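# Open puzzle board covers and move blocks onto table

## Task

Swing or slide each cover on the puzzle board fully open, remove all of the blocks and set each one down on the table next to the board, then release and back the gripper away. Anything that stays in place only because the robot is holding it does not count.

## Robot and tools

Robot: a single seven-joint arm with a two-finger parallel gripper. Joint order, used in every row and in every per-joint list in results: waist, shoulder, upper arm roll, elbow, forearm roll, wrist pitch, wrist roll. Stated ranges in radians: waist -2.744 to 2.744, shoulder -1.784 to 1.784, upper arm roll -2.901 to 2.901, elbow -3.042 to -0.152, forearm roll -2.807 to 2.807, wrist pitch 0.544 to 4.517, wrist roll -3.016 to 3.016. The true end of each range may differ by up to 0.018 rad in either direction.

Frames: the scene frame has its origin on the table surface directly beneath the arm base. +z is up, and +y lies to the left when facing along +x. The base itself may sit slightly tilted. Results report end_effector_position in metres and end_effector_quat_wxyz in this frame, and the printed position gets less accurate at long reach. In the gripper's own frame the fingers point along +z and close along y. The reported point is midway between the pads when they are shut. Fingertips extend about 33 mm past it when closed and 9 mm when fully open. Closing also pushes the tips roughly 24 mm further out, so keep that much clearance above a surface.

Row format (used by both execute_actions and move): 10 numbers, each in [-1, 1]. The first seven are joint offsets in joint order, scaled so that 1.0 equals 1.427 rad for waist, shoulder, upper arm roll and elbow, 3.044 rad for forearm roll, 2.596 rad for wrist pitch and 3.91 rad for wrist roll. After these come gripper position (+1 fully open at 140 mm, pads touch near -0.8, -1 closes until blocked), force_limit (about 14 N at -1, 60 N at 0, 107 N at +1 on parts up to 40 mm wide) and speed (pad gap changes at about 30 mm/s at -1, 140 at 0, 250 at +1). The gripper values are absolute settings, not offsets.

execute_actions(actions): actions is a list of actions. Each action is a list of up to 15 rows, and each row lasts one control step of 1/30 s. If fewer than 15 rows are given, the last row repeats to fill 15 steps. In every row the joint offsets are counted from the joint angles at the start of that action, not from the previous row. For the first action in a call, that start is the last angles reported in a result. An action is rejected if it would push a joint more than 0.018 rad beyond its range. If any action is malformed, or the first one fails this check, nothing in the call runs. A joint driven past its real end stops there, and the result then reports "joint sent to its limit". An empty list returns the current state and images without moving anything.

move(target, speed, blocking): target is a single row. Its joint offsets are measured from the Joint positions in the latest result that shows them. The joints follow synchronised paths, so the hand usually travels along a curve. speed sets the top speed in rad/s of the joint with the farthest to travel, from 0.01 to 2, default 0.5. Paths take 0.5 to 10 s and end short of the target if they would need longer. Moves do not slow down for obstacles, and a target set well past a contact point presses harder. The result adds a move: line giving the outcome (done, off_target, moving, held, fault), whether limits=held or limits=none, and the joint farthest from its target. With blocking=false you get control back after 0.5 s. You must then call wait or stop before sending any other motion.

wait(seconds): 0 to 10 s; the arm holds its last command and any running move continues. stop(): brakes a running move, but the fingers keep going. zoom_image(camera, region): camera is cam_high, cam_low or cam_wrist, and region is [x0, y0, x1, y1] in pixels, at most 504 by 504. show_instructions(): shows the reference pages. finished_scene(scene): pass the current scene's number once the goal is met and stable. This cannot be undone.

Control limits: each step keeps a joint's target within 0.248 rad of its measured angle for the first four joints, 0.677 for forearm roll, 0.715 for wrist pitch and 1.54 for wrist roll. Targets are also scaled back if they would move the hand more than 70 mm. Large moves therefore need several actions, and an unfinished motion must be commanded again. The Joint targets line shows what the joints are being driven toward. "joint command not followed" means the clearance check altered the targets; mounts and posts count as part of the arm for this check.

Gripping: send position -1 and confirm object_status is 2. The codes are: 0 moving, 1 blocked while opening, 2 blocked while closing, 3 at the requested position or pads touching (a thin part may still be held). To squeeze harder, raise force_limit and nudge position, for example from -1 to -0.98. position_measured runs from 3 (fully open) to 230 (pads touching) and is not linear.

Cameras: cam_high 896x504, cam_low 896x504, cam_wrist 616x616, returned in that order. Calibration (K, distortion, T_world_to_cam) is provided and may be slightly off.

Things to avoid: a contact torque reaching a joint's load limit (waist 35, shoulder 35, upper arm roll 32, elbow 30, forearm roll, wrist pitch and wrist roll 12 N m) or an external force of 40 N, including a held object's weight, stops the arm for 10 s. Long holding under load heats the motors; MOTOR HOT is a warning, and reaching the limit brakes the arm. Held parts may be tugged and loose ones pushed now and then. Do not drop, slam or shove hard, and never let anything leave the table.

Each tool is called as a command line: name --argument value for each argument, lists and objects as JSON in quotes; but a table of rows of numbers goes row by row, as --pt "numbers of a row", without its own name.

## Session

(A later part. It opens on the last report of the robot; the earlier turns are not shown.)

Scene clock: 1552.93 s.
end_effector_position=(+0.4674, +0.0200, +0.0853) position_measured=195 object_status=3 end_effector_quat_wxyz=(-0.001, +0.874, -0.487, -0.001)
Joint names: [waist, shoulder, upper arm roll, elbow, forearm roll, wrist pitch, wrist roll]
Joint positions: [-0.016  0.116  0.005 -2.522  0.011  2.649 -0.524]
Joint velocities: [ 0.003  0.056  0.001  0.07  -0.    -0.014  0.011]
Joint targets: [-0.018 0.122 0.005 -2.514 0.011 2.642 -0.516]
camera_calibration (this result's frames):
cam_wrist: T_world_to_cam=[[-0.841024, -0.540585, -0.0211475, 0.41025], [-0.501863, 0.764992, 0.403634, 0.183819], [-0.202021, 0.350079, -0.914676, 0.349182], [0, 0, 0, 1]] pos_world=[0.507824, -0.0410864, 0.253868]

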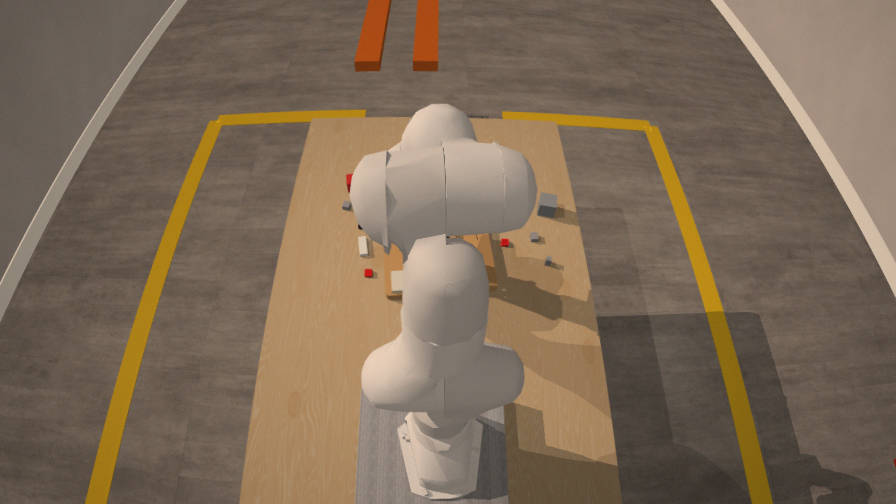

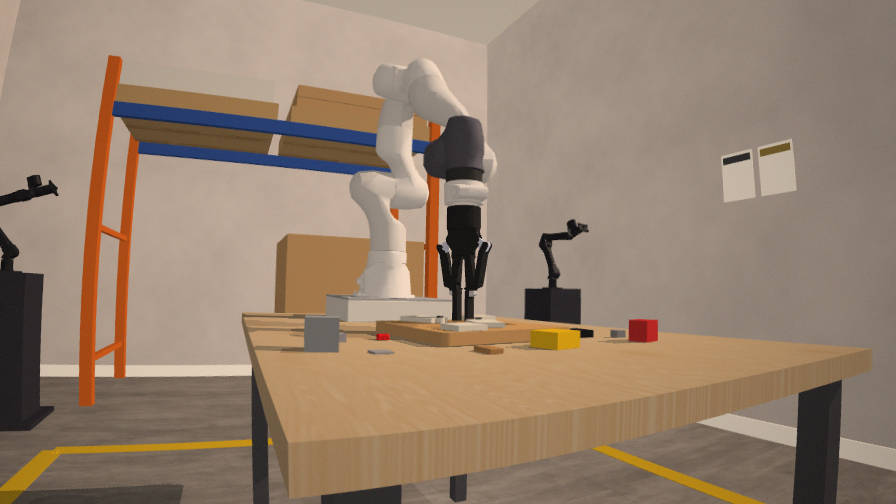

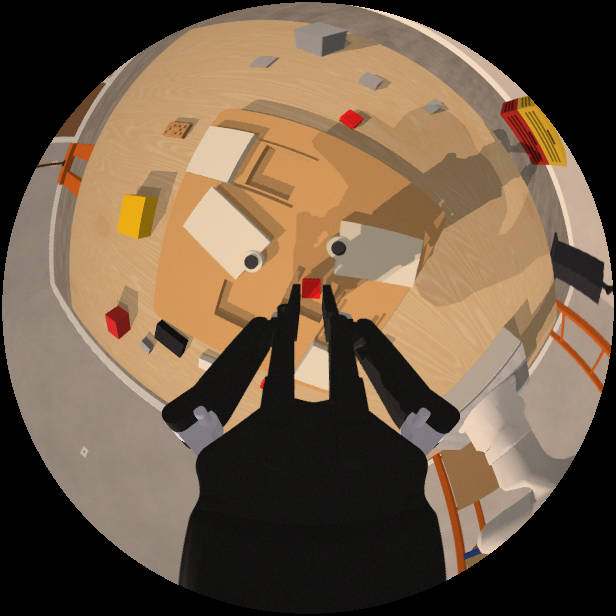

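execute_actions --actions '[]'

zoom_image --camera "cam_wrist" --region '[274, 256, 354, 336]'

Scene clock: 1585.40 s.
end_effector_position=(+0.4684, +0.0200, +0.0851) position_measured=195 object_status=3 end_effector_quat_wxyz=(-0.000, +0.873, -0.488, -0.002)
Joint names: [waist, shoulder, upper arm roll, elbow, forearm roll, wrist pitch, wrist roll]
Joint positions: [-0.016  0.12   0.005 -2.517  0.011  2.646 -0.52 ]
Joint velocities: [ 0.     0.    -0.001  0.     0.002  0.     0.   ]
Joint targets: [-0.018 0.122 0.005 -2.514 0.011 2.642 -0.516]
camera_calibration (this result's frames):
cam_wrist: T_world_to_cam=[[-0.842887, -0.537724, -0.0198389, 0.411866], [-0.498638, 0.7667, 0.404389, 0.182808], [-0.202239, 0.350747, -0.914372, 0.349263], [0, 0, 0, 1]] pos_world=[0.508947, -0.0411917, 0.253602]

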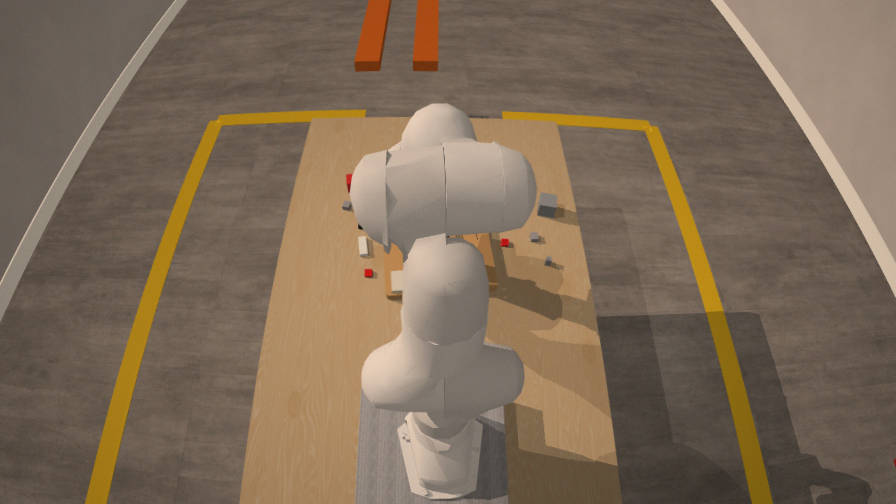

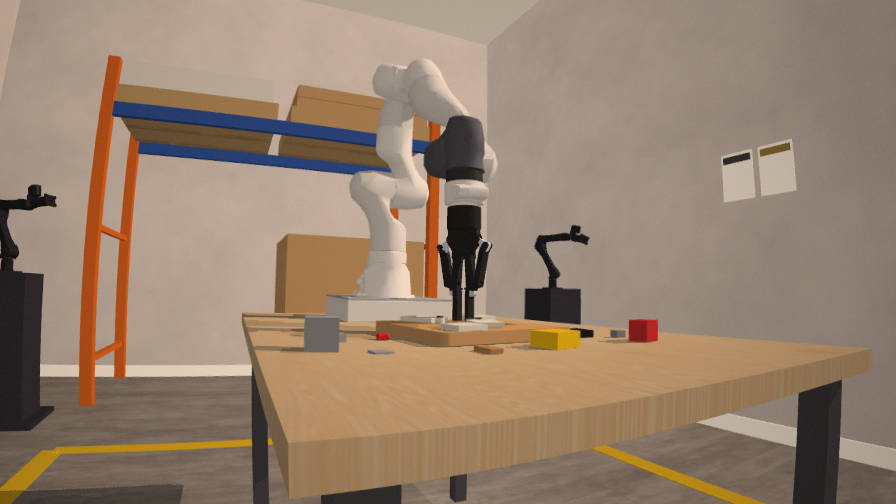

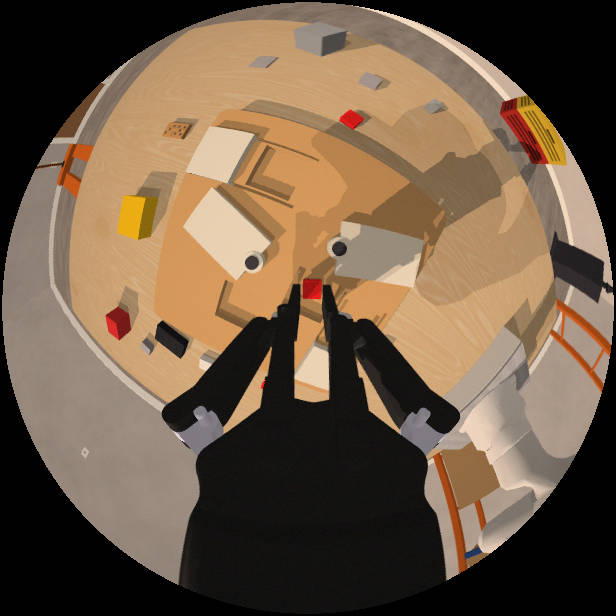

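Region (274, 256, 354, 336) of cam_wrist's 616x616 image, scaled by 6.300, with more detail than that image has.

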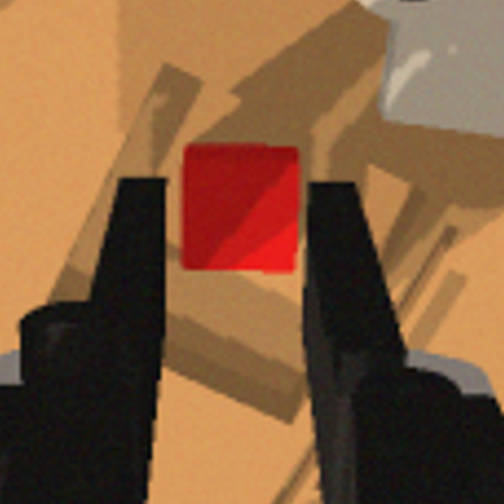

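zoom_image --camera "cam_wrist" --region '[308, 274, 358, 330]'

zoom_image --camera "cam_wrist" --region '[274, 258, 324, 314]'

Region (308, 274, 358, 330) of cam_wrist's 616x616 image, scaled by 9.000, with more detail than that image has; it fills the left 450 columns of this view, and the rest is white.

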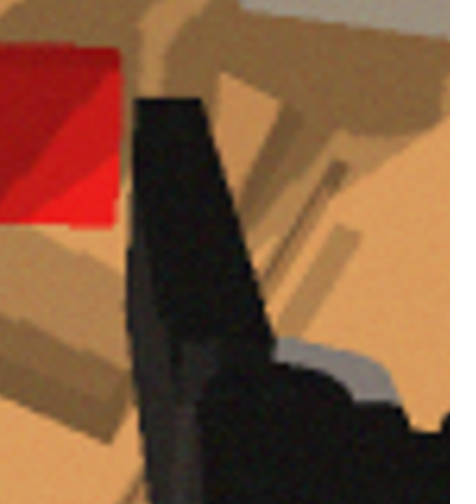

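Region (274, 258, 324, 314) of cam_wrist's 616x616 image, scaled by 9.000, with more detail than that image has; it fills the left 450 columns of this view, and the rest is white.

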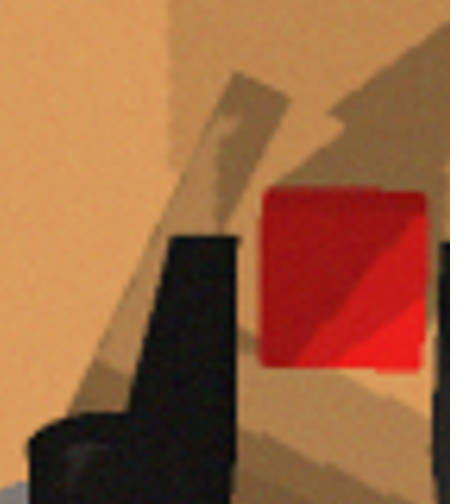

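execute_actions --actions '[[[-0.0025,0.0021,0,0.001,0,0.0025,0,-0.525,-0.2,-0.5],[-0.0032,0.0026,0,0.001,0,0.0031,0,-0.525,-0.2,-0.5],[-0.0039,0.0032,0,0.001,0,0.0038,0,-0.525,-0.2,-0.5],[-0.0039,0.0038,0,0.001,0,0.0043,0,-0.525,-0.2,-0.5],[-0.0039,0.0045,0,0.001,0,0.0049,0,-0.525,-0.2,-0.5],[-0.0039,0.0052,0,0.001,0,0.0054,0,-0.525,-0.2,-0.5],[-0.0039,0.0058,0,0.001,0,0.0058,0,-0.525,-0.2,-0.5],[-0.0039,0.0064,0,0.001,0,0.0061,0,-0.525,-0.2,-0.5],[-0.0039,0.0069,0,0.001,0,0.0062,0,-0.525,-0.2,-0.5],[-0.0039,0.0072,0,0.001,0,0.0063,0,-0.525,-0.2,-0.5],[-0.0039,0.0073,0,0.001,0,0.0062,0,-0.525,-0.2,-0.5],[-0.0039,0.0074,0,0.001,0,0.0059,0,-0.525,-0.2,-0.5],[-0.0039,0.0074,0,0.001,0,0.0054,0,-0.525,-0.2,-0.5]]]'

zoom_image --camera "cam_wrist" --region '[274, 256, 354, 336]'

Scene clock: 1654.33 s.
end_effector_position=(+0.4691, +0.0185, +0.0823) position_measured=195 object_status=3 end_effector_quat_wxyz=(-0.001, +0.872, -0.490, -0.001)
Joint names: [waist, shoulder, upper arm roll, elbow, forearm roll, wrist pitch, wrist roll]
Joint positions: [-0.019  0.128  0.005 -2.517  0.011  2.656 -0.52 ]
Joint velocities: [-0.001  0.001 -0.     0.002 -0.    -0.     0.   ]
Joint targets: [-0.022 0.130 0.005 -2.516 0.011 2.660 -0.520]
camera_calibration (this result's frames):
cam_wrist: T_world_to_cam=[[-0.844564, -0.535023, -0.0215023, 0.412498], [-0.496983, 0.768303, 0.403384, 0.184711], [-0.199299, 0.35137, -0.914778, 0.346009], [0, 0, 0, 1]] pos_world=[0.509139, -0.0427953, 0.250882]

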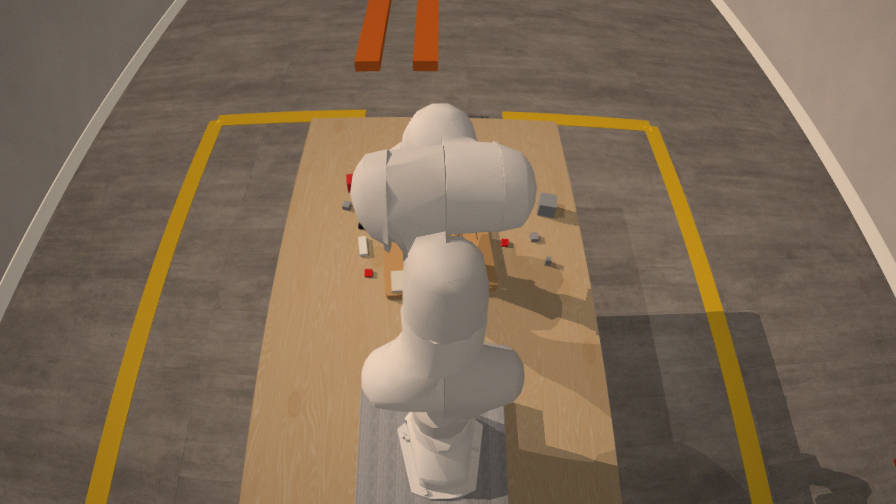

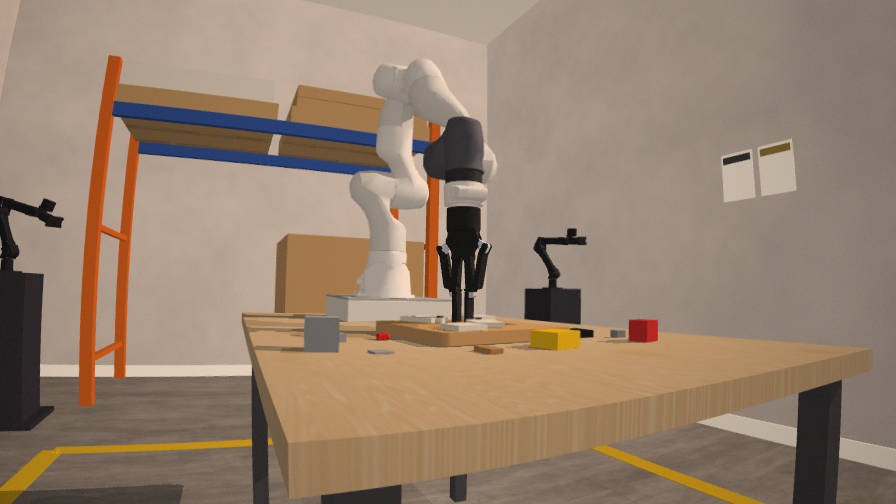

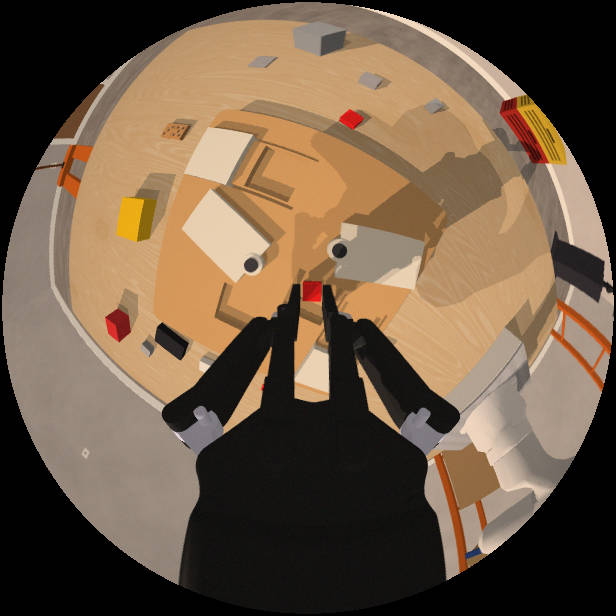

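Region (274, 256, 354, 336) of cam_wrist's 616x616 image, scaled by 6.300, with more detail than that image has.

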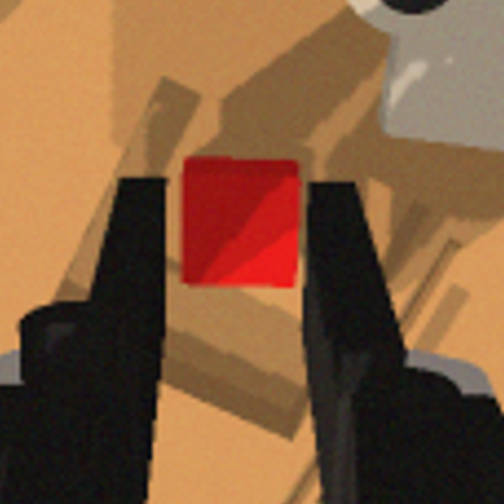

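execute_actions --actions '[[[-0.001,0.0033,0,0.001,0,0.0030,0,-0.525,-0.2,-0.5],[-0.001,0.0050,0,0.001,0,0.0050,0,-0.525,-0.2,-0.5],[-0.001,0.0067,0,0.001,0,0.0065,0,-0.525,-0.2,-0.5],[-0.001,0.0084,0,0.001,0,0.0076,0,-0.525,-0.2,-0.5],[-0.001,0.0101,0,0.001,0,0.0084,0,-0.525,-0.2,-0.5],[-0.001,0.0118,0,0.001,0,0.0094,0,-0.525,-0.2,-0.5],[-0.001,0.0135,0,0.001,0,0.0104,0,-0.525,-0.2,-0.5],[-0.001,0.0152,0,0.001,0,0.0114,0,-0.525,-0.2,-0.5],[-0.001,0.0169,0,0.001,0,0.0122,0,-0.525,-0.2,-0.5],[-0.001,0.0186,0,0.001,0,0.0131,0,-0.525,-0.2,-0.5],[-0.001,0.0203,0,0.001,0,0.0135,0,-0.525,-0.2,-0.5],[-0.001,0.0209,0,0.001,0,0.0132,0,-0.525,-0.2,-0.5],[-0.001,0.0209,0,0.001,0,0.0127,0,-0.525,-0.2,-0.5],[-0.001,0.0209,0,0.001,0,0.0122,0,-0.525,-0.2,-0.5],[-0.001,0.0209,0,0.001,0,0.0122,0,-1,-0.2,-0.5]]]'

Scene clock: 1670.53 s.
end_effector_position=(+0.4685, +0.0184, +0.0720) position_measured=195 object_status=0 end_effector_quat_wxyz=(-0.000, +0.872, -0.490, -0.002)
Joint names: [waist, shoulder, upper arm roll, elbow, forearm roll, wrist pitch, wrist roll]
Joint positions: [-0.019  0.155  0.005 -2.517  0.011  2.681 -0.52 ]
Joint velocities: [-0.     0.015 -0.    -0.001 -0.001  0.013  0.003]
Joint targets: [-0.021 0.157 0.005 -2.516 0.011 2.688 -0.520]
camera_calibration (this result's frames):
cam_wrist: T_world_to_cam=[[-0.844743, -0.534802, -0.0199267, 0.411575], [-0.496074, 0.768513, 0.404102, 0.188179], [-0.2008, 0.351247, -0.914497, 0.337185], [0, 0, 0, 1]] pos_world=[0.508732, -0.0429421, 0.240512]

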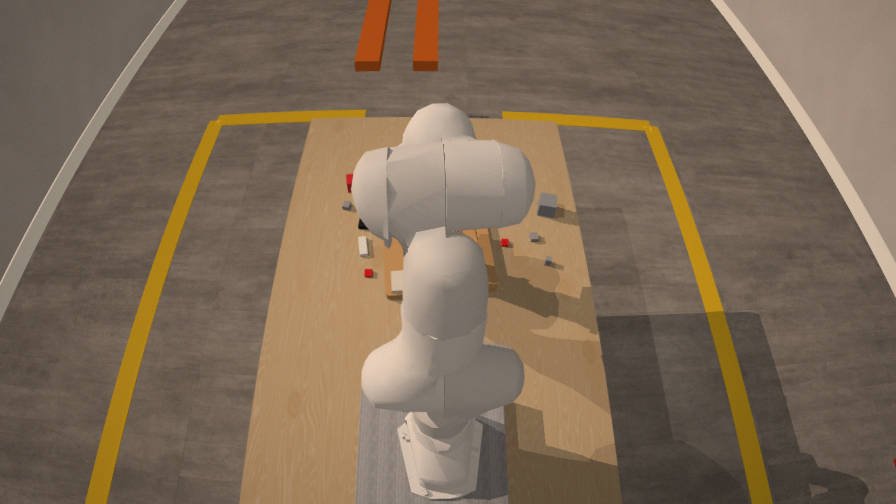

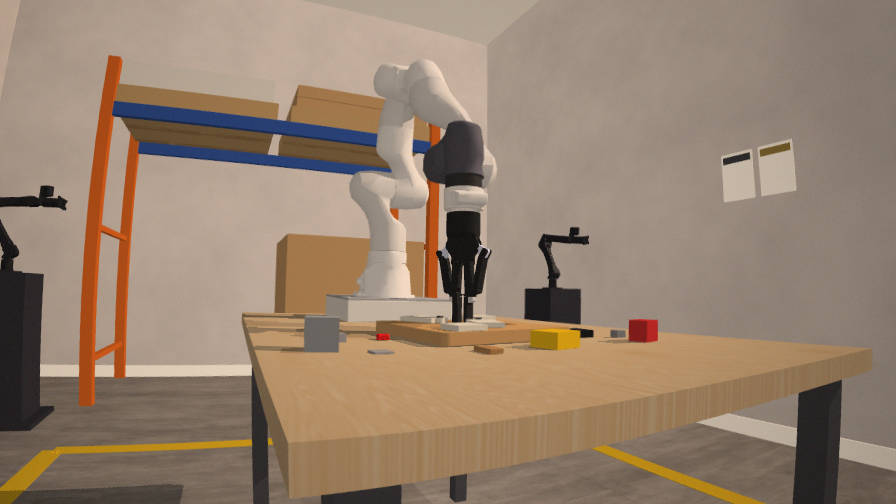

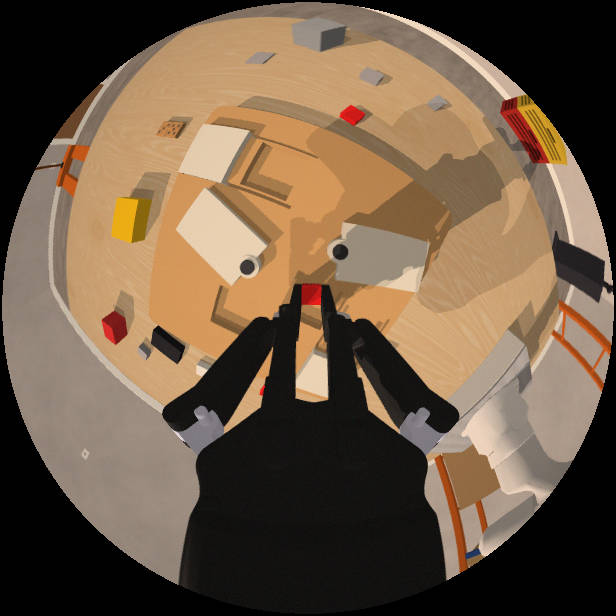

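execute_actions --actions '[]'

Scene clock: 1675.37 s.
end_effector_position=(+0.4692, +0.0184, +0.0721) position_measured=205 object_status=2 end_effector_quat_wxyz=(-0.001, +0.872, -0.490, -0.001)
Joint names: [waist, shoulder, upper arm roll, elbow, forearm roll, wrist pitch, wrist roll]
Joint positions: [-0.019  0.155  0.005 -2.517  0.011  2.684 -0.52 ]
Joint velocities: [-0.    -0.    -0.001  0.    -0.001  0.001 -0.002]
Joint targets: [-0.021 0.157 0.005 -2.516 0.011 2.688 -0.520]
camera_calibration (this result's frames):
cam_wrist: T_world_to_cam=[[-0.844698, -0.534795, -0.0219003, 0.41235], [-0.496996, 0.768492, 0.403008, 0.189009], [-0.198696, 0.351304, -0.914934, 0.336472], [0, 0, 0, 1]] pos_world=[0.509104, -0.042933, 0.240708]

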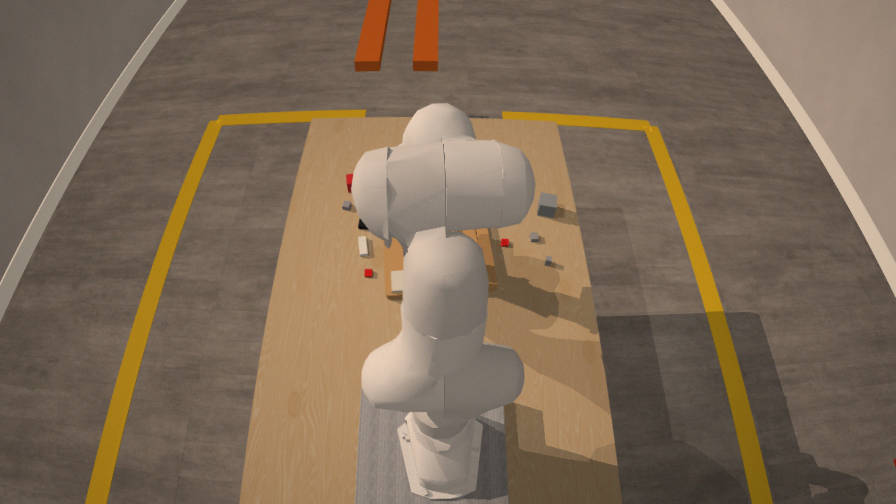

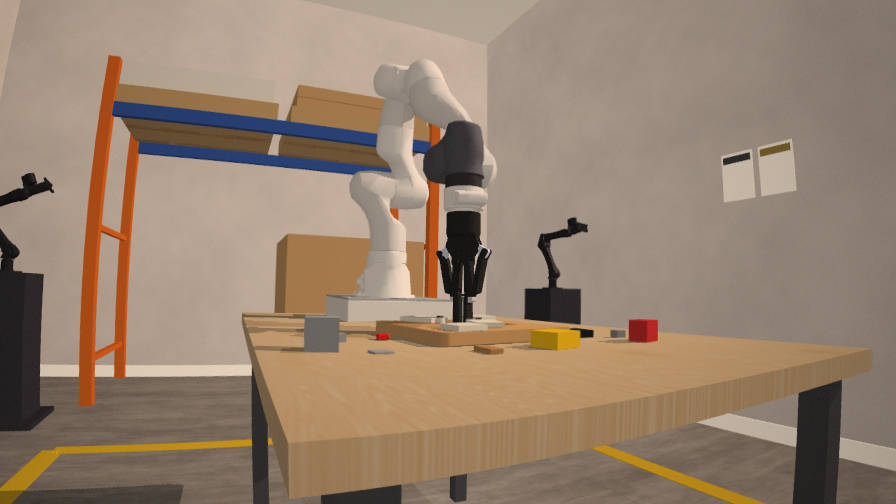

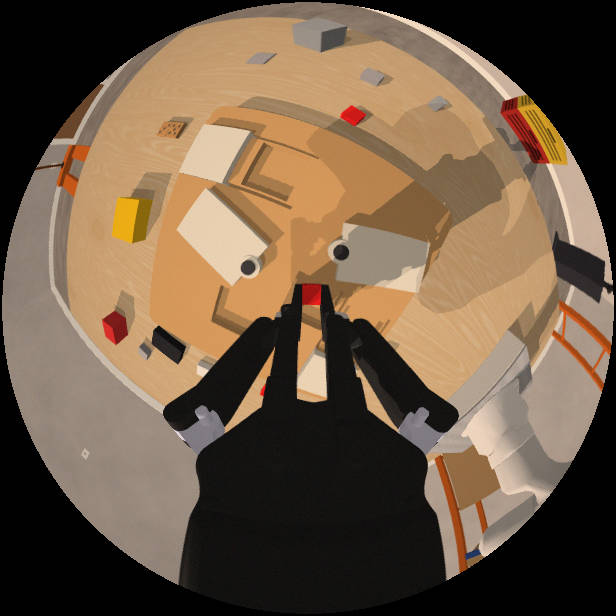

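execute_actions --actions '[[[-0.001,-0.0019,0,-0.0022,0,0.001,0,-1,-0.2,-0.5],[-0.001,-0.0028,0,-0.0027,0,0.001,0,-1,-0.2,-0.5],[-0.001,-0.0051,0,-0.0040,0,0.001,0,-1,-0.2,-0.5],[-0.001,-0.0093,0,-0.0063,0,0.001,0,-1,-0.2,-0.5],[-0.001,-0.0155,0,-0.0098,0,0.0015,0,-1,-0.2,-0.5],[-0.001,-0.0239,0,-0.0145,0,0.0027,0,-1,-0.2,-0.5],[-0.0017,-0.0345,0,-0.0205,0,0.0037,0,-1,-0.2,-0.5],[-0.0032,-0.0473,0,-0.0312,0,0.0049,0,-1,-0.2,-0.5],[-0.0054,-0.0619,0,-0.0451,0,0.0063,0,-1,-0.2,-0.5],[-0.0085,-0.0782,0,-0.0649,0,0.0078,0,-1,-0.2,-0.5],[-0.0119,-0.0957,0,-0.0863,0,0.0093,0,-1,-0.2,-0.5],[-0.0156,-0.1142,0,-0.1100,0,0.0107,0,-1,-0.2,-0.5],[-0.0195,-0.1331,0,-0.1344,0,0.0121,0,-1,-0.2,-0.5],[-0.0233,-0.1519,0,-0.1580,0,0.0134,0,-1,-0.2,-0.5],[-0.0268,-0.1704,0,-0.1808,0,0.0145,0,-1,-0.2,-0.5]],[[-0.0125,-0.0584,0,-0.0708,0,0.0078,0,-1,-0.2,-0.5],[-0.0156,-0.0746,0,-0.0903,0,0.0087,0,-1,-0.2,-0.5],[-0.0183,-0.0893,0,-0.1071,0,0.0094,0,-1,-0.2,-0.5],[-0.0206,-0.1020,0,-0.1217,0,0.0101,0,-1,-0.2,-0.5],[-0.0226,-0.1127,0,-0.1343,0,0.0105,0,-1,-0.2,-0.5],[-0.0244,-0.1211,0,-0.1455,0,0.0108,0,-1,-0.2,-0.5],[-0.0257,-0.1273,0,-0.1538,0,0.0110,0,-1,-0.2,-0.5],[-0.0266,-0.1315,0,-0.1593,0,0.0110,0,-1,-0.2,-0.5],[-0.0270,-0.1338,0,-0.1624,0,0.0110,0,-1,-0.2,-0.5],[-0.0273,-0.1347,0,-0.1636,0,0.0110,0,-1,-0.2,-0.5],[-0.0273,-0.1348,0,-0.1638,0,0.0110,0,-1,-0.2,-0.5]]]'

Scene clock: 1774.90 s.
end_effector_position=(+0.3402, -0.0079, +0.0916) position_measured=205 object_status=2 end_effector_quat_wxyz=(-0.001, +0.856, -0.516, +0.002)
Joint names: [waist, shoulder, upper arm roll, elbow, forearm roll, wrist pitch, wrist roll]
Joint positions: [-0.081 -0.22   0.005 -2.931  0.011  2.728 -0.52 ]
Joint velocities: [-0.004 -0.02   0.001 -0.018 -0.001  0.016 -0.001]
Joint targets: [-0.083 -0.224 0.005 -2.935 0.011 2.734 -0.520]
camera_calibration (this result's frames):
cam_wrist: T_world_to_cam=[[-0.875828, -0.481997, -0.0245771, 0.300998], [-0.450791, 0.798811, 0.398357, 0.122196], [-0.172374, 0.359971, -0.916901, 0.329184], [0, 0, 0, 1]] pos_world=[0.37545, -0.071028, 0.260549]

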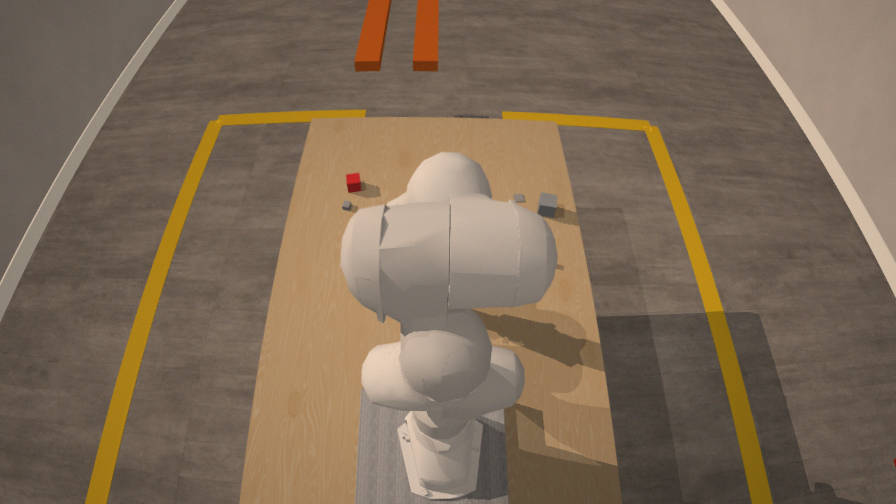

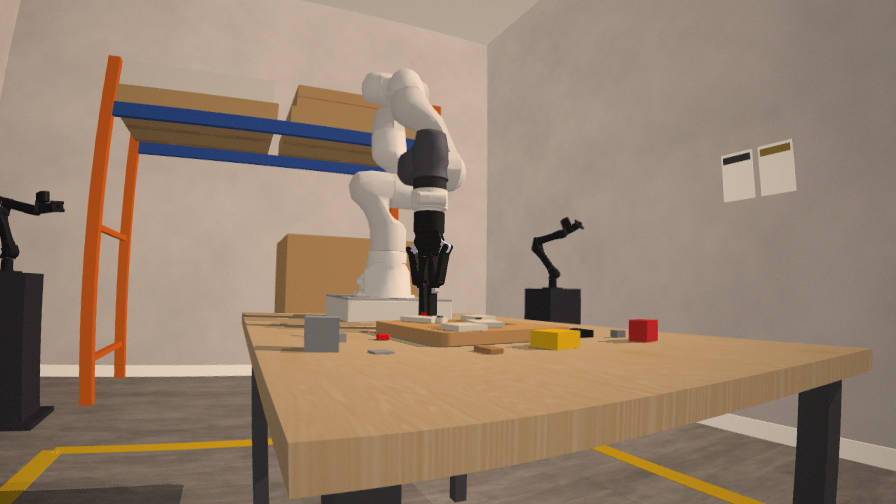

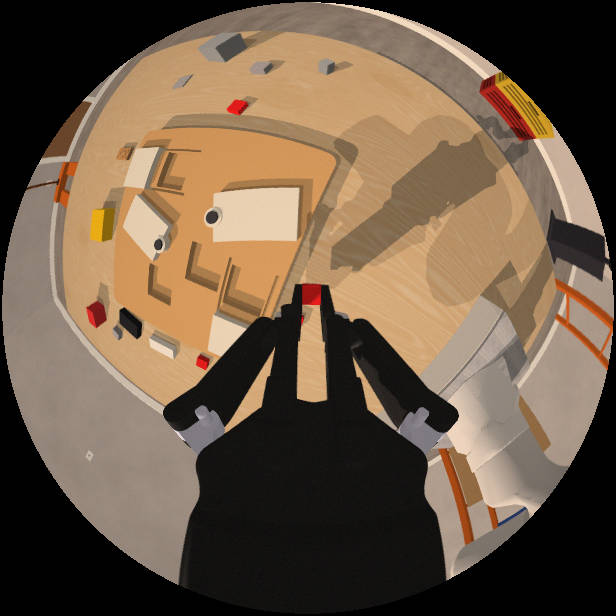

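execute_actions --actions '[[[-0.001,0.0071,0,-0.0035,0,0.0095,0,-1,-0.2,-0.5],[-0.001,0.0143,0,-0.0042,0,0.0175,0,-1,-0.2,-0.5],[-0.001,0.0227,0,-0.0042,0,0.0254,0,-1,-0.2,-0.5],[-0.001,0.0322,0,-0.0042,0,0.0329,0,-1,-0.2,-0.5],[-0.001,0.0419,0,-0.0042,0,0.0399,0,-1,-0.2,-0.5],[-0.001,0.0517,0,-0.0042,0,0.0461,0,-1,-0.2,-0.5],[-0.001,0.0611,0,-0.0042,0,0.0512,0,-1,-0.2,-0.5],[-0.001,0.0695,0,-0.0042,0,0.0551,0,-1,-0.2,-0.5],[-0.001,0.0761,0,-0.0042,0,0.0574,0,-1,-0.2,-0.5],[-0.001,0.0806,0,-0.0042,0,0.0580,0,-1,-0.2,-0.5],[-0.001,0.0826,0,-0.0042,0,0.0564,0,-1,-0.2,-0.5],[-0.001,0.0830,0,-0.0042,0,0.0527,0,-1,-0.2,-0.5],[-0.001,0.0830,0,-0.0042,0,0.0464,0,-1,-0.2,-0.5]]]'

Scene clock: 1790.20 s.
end_effector_position=(+0.3368, -0.0083, +0.0621) position_measured=205 object_status=2 end_effector_quat_wxyz=(+0.001, +0.856, -0.517, +0.001)
Joint names: [waist, shoulder, upper arm roll, elbow, forearm roll, wrist pitch, wrist roll]
Joint positions: [-0.081 -0.106  0.005 -2.935  0.011  2.842 -0.52 ]
Joint velocities: [-0.001  0.031  0.    -0.     0.001  0.007  0.   ]
Joint targets: [-0.082 -0.102 0.005 -2.937 0.011 2.848 -0.520]
camera_calibration (this result's frames):
cam_wrist: T_world_to_cam=[[-0.87628, -0.481361, -0.0205952, 0.297002], [-0.448508, 0.799368, 0.399814, 0.131876], [-0.175992, 0.359586, -0.916365, 0.302885], [0, 0, 0, 1]] pos_world=[0.37271, -0.0713655, 0.230944]

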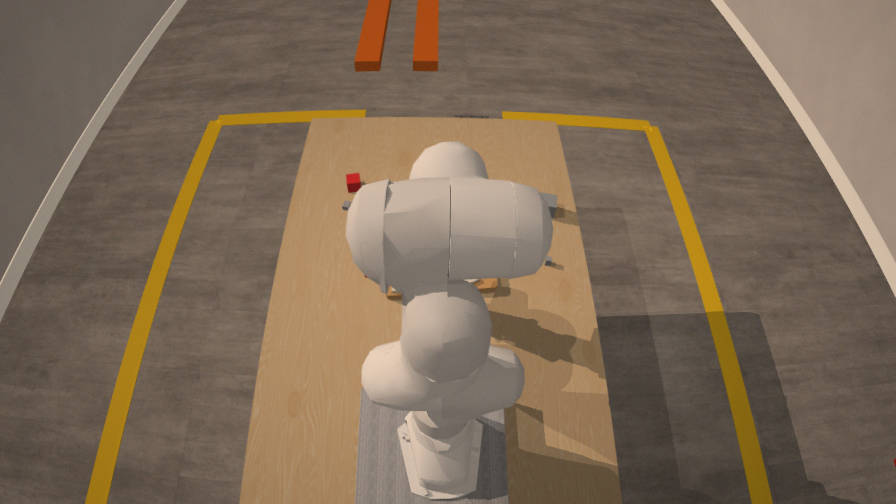

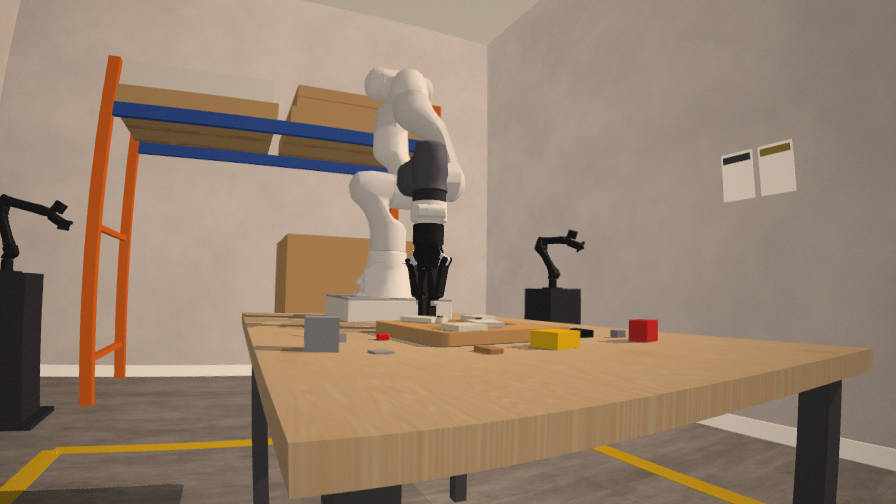

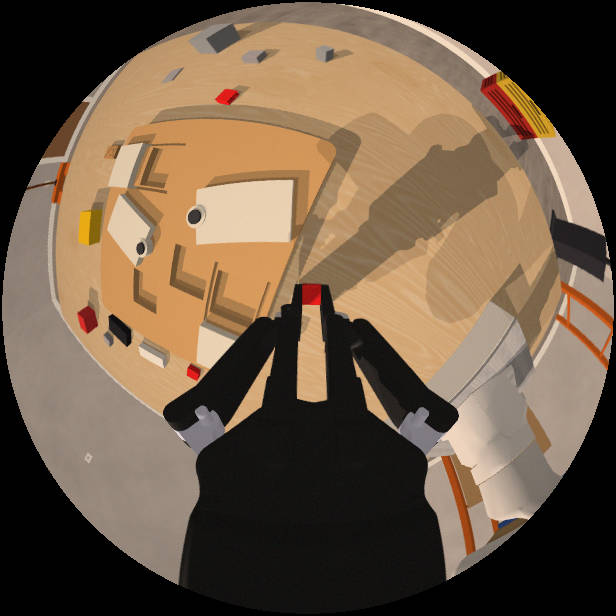

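execute_actions --actions '[[[0,0.0045,0,-0.001,0,0.0033,0,-1,-0.2,-0.5],[0,0.0058,0,-0.001,0,0.0036,0,-1,-0.2,-0.5],[0,0.0070,0,-0.001,0,0.0036,0,-1,-0.2,-0.5],[0,0.0078,0,-0.001,0,0.0036,0,-1,-0.2,-0.5],[0,0.0080,0,-0.001,0,0.0035,0,-1,-0.2,-0.5],[0,0.0076,0,-0.001,0,0.0033,0,-1,-0.2,-0.5],[0,0.0074,0,-0.001,0,0.0033,0,-0.45,-0.2,0],[0,0.0074,0,-0.001,0,0.0025,0,-0.45,-0.2,0],[0,0.0065,0,-0.001,0,0.0015,0,-0.45,-0.2,0],[0,0.0050,0,-0.001,0,0.0003,0,-0.45,-0.2,0],[0,0.0034,0,-0.001,0,-0.0006,0,-0.45,-0.2,0],[0,0.0011,0,-0.001,0,-0.0028,0,-0.45,-0.2,0],[0,-0.0039,0,-0.001,0,-0.0072,0,-0.45,-0.2,0],[0,-0.0118,0,-0.001,0,-0.0138,0,-0.45,-0.2,0],[0,-0.0221,0,-0.001,0,-0.0222,0,-0.45,-0.2,0]],[[0,-0.0282,0,0,0,-0.0269,0,-0.45,-0.2,0],[0,-0.0441,0,0,0,-0.0388,0,-0.45,-0.2,0],[0,-0.0626,0,0,0,-0.0522,0,-0.45,-0.2,0],[0,-0.0834,0,0,0,-0.0667,0,-0.45,-0.2,0],[0,-0.1060,0,0,0,-0.0820,0,-0.45,-0.2,0],[0,-0.1304,0,0,0,-0.0981,0,-0.45,-0.2,0],[0,-0.1558,0,0,0,-0.1143,0,-0.45,-0.2,0],[0,-0.1822,0,0,0,-0.1308,0,-0.45,-0.2,0],[0,-0.2089,0,0,0,-0.1469,0,-0.45,-0.2,0],[0,-0.2357,0,0,0,-0.1628,0,-0.45,-0.2,0],[0,-0.2619,0,0,0,-0.1776,0,-0.45,-0.2,0],[0,-0.2873,0,0,0,-0.1915,0,-0.45,-0.2,0],[0,-0.3115,0,0,0,-0.2044,0,-0.45,-0.2,0],[0,-0.3339,0,0,0,-0.2156,0,-0.45,-0.2,0],[0,-0.3545,0,0,0,-0.2255,0,-0.45,-0.2,0]],[[0,-0.0707,0,0,0,-0.0676,0,-0.45,-0.2,0],[0,-0.0867,0,0,0,-0.0741,0,-0.45,-0.2,0],[0,-0.0999,0,0,0,-0.0786,0,-0.45,-0.2,0],[0,-0.1105,0,0,0,-0.0816,0,-0.45,-0.2,0],[0,-0.1183,0,0,0,-0.0828,0,-0.45,-0.2,0],[0,-0.1235,0,0,0,-0.0824,0,-0.45,-0.2,0],[0,-0.1265,0,0,0,-0.0810,0,-0.45,-0.2,0],[0,-0.1274,0,0,0,-0.0785,0,-0.45,-0.2,0],[0,-0.1268,0,0,0,-0.0755,0,-0.45,-0.2,0],[0,-0.1251,0,0,0,-0.0722,0,-0.45,-0.2,0],[0,-0.1231,0,0,0,-0.0694,0,-0.45,-0.2,0],[0,-0.1213,0,0,0,-0.0677,0,-0.45,-0.2,0]]]'

zoom_image --camera "cam_wrist" --region '[120, 110, 360, 350]'

Scene clock: 1840.27 s.
end_effector_position=(+0.3049, -0.0056, +0.2076) position_measured=186 object_status=3 end_effector_quat_wxyz=(-0.002, +0.857, -0.515, +0.002)
Joint names: [waist, shoulder, upper arm roll, elbow, forearm roll, wrist pitch, wrist roll]
Joint positions: [-0.081 -0.721  0.005 -2.935  0.011  2.231 -0.52 ]
Joint velocities: [-0.001 -0.001 -0.     0.    -0.    -0.003  0.001]
Joint targets: [-0.081 -0.719 0.005 -2.936 0.011 2.226 -0.520]
camera_calibration (this result's frames):
cam_wrist: T_world_to_cam=[[-0.874843, -0.483719, -0.0258189, 0.274029], [-0.452496, 0.797023, 0.400002, 0.0583781], [-0.17291, 0.361622, -0.91615, 0.428668], [0, 0, 0, 1]] pos_world=[0.340269, -0.0689916, 0.376448]

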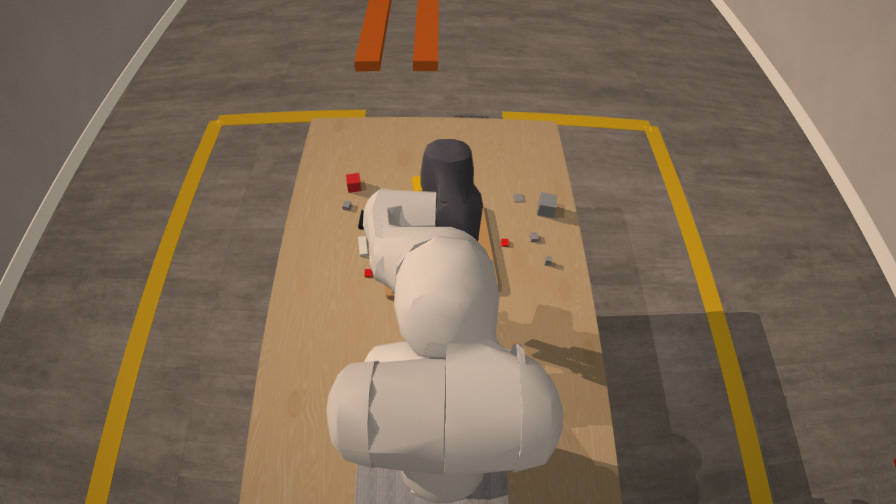

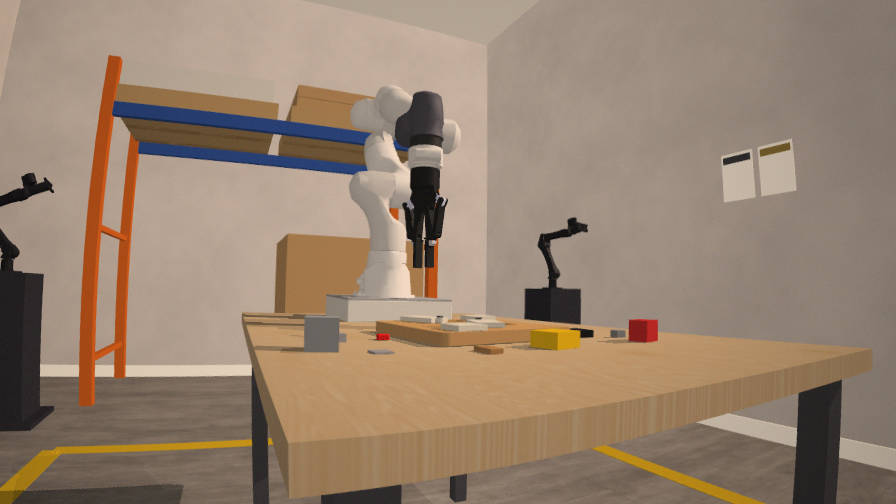

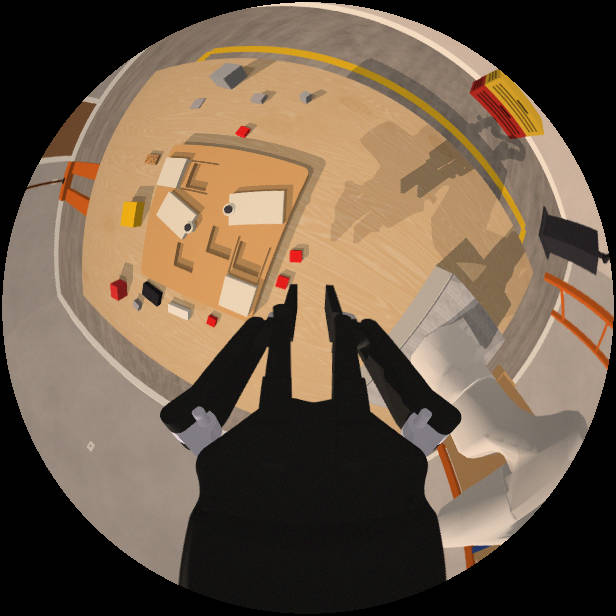

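Region (120, 110, 360, 350) of cam_wrist's 616x616 image, scaled by 2.100, with more detail than that image has.

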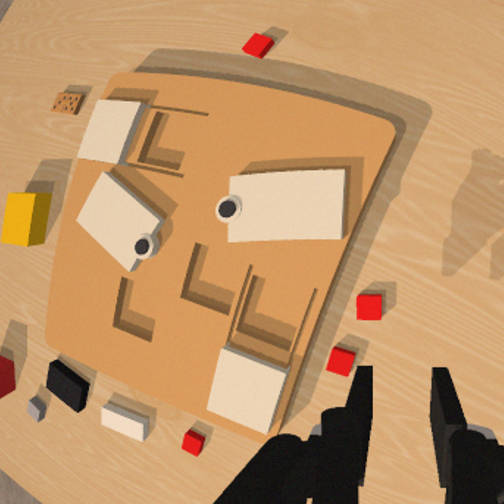

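zoom_image --camera "cam_wrist" --region '[200, 170, 310, 330]'

zoom_image --camera "cam_wrist" --region '[140, 140, 240, 280]'

Region (200, 170, 310, 330) of cam_wrist's 616x616 image, scaled by 3.150, with more detail than that image has; it fills the left 346 columns of this view, and the rest is white.

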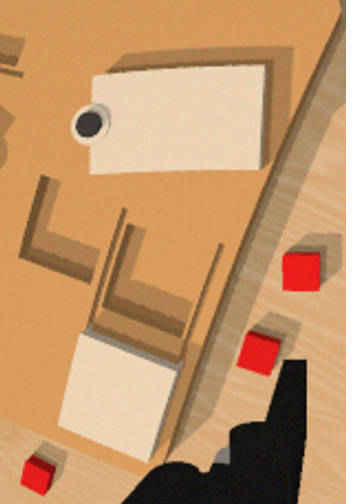

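Region (140, 140, 240, 280) of cam_wrist's 616x616 image, scaled by 3.600, with more detail than that image has; it fills the left 360 columns of this view, and the rest is white.

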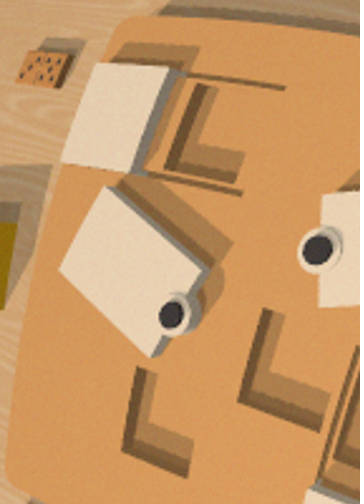

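finished_scene --scene 2

The scene is finished: the task was done.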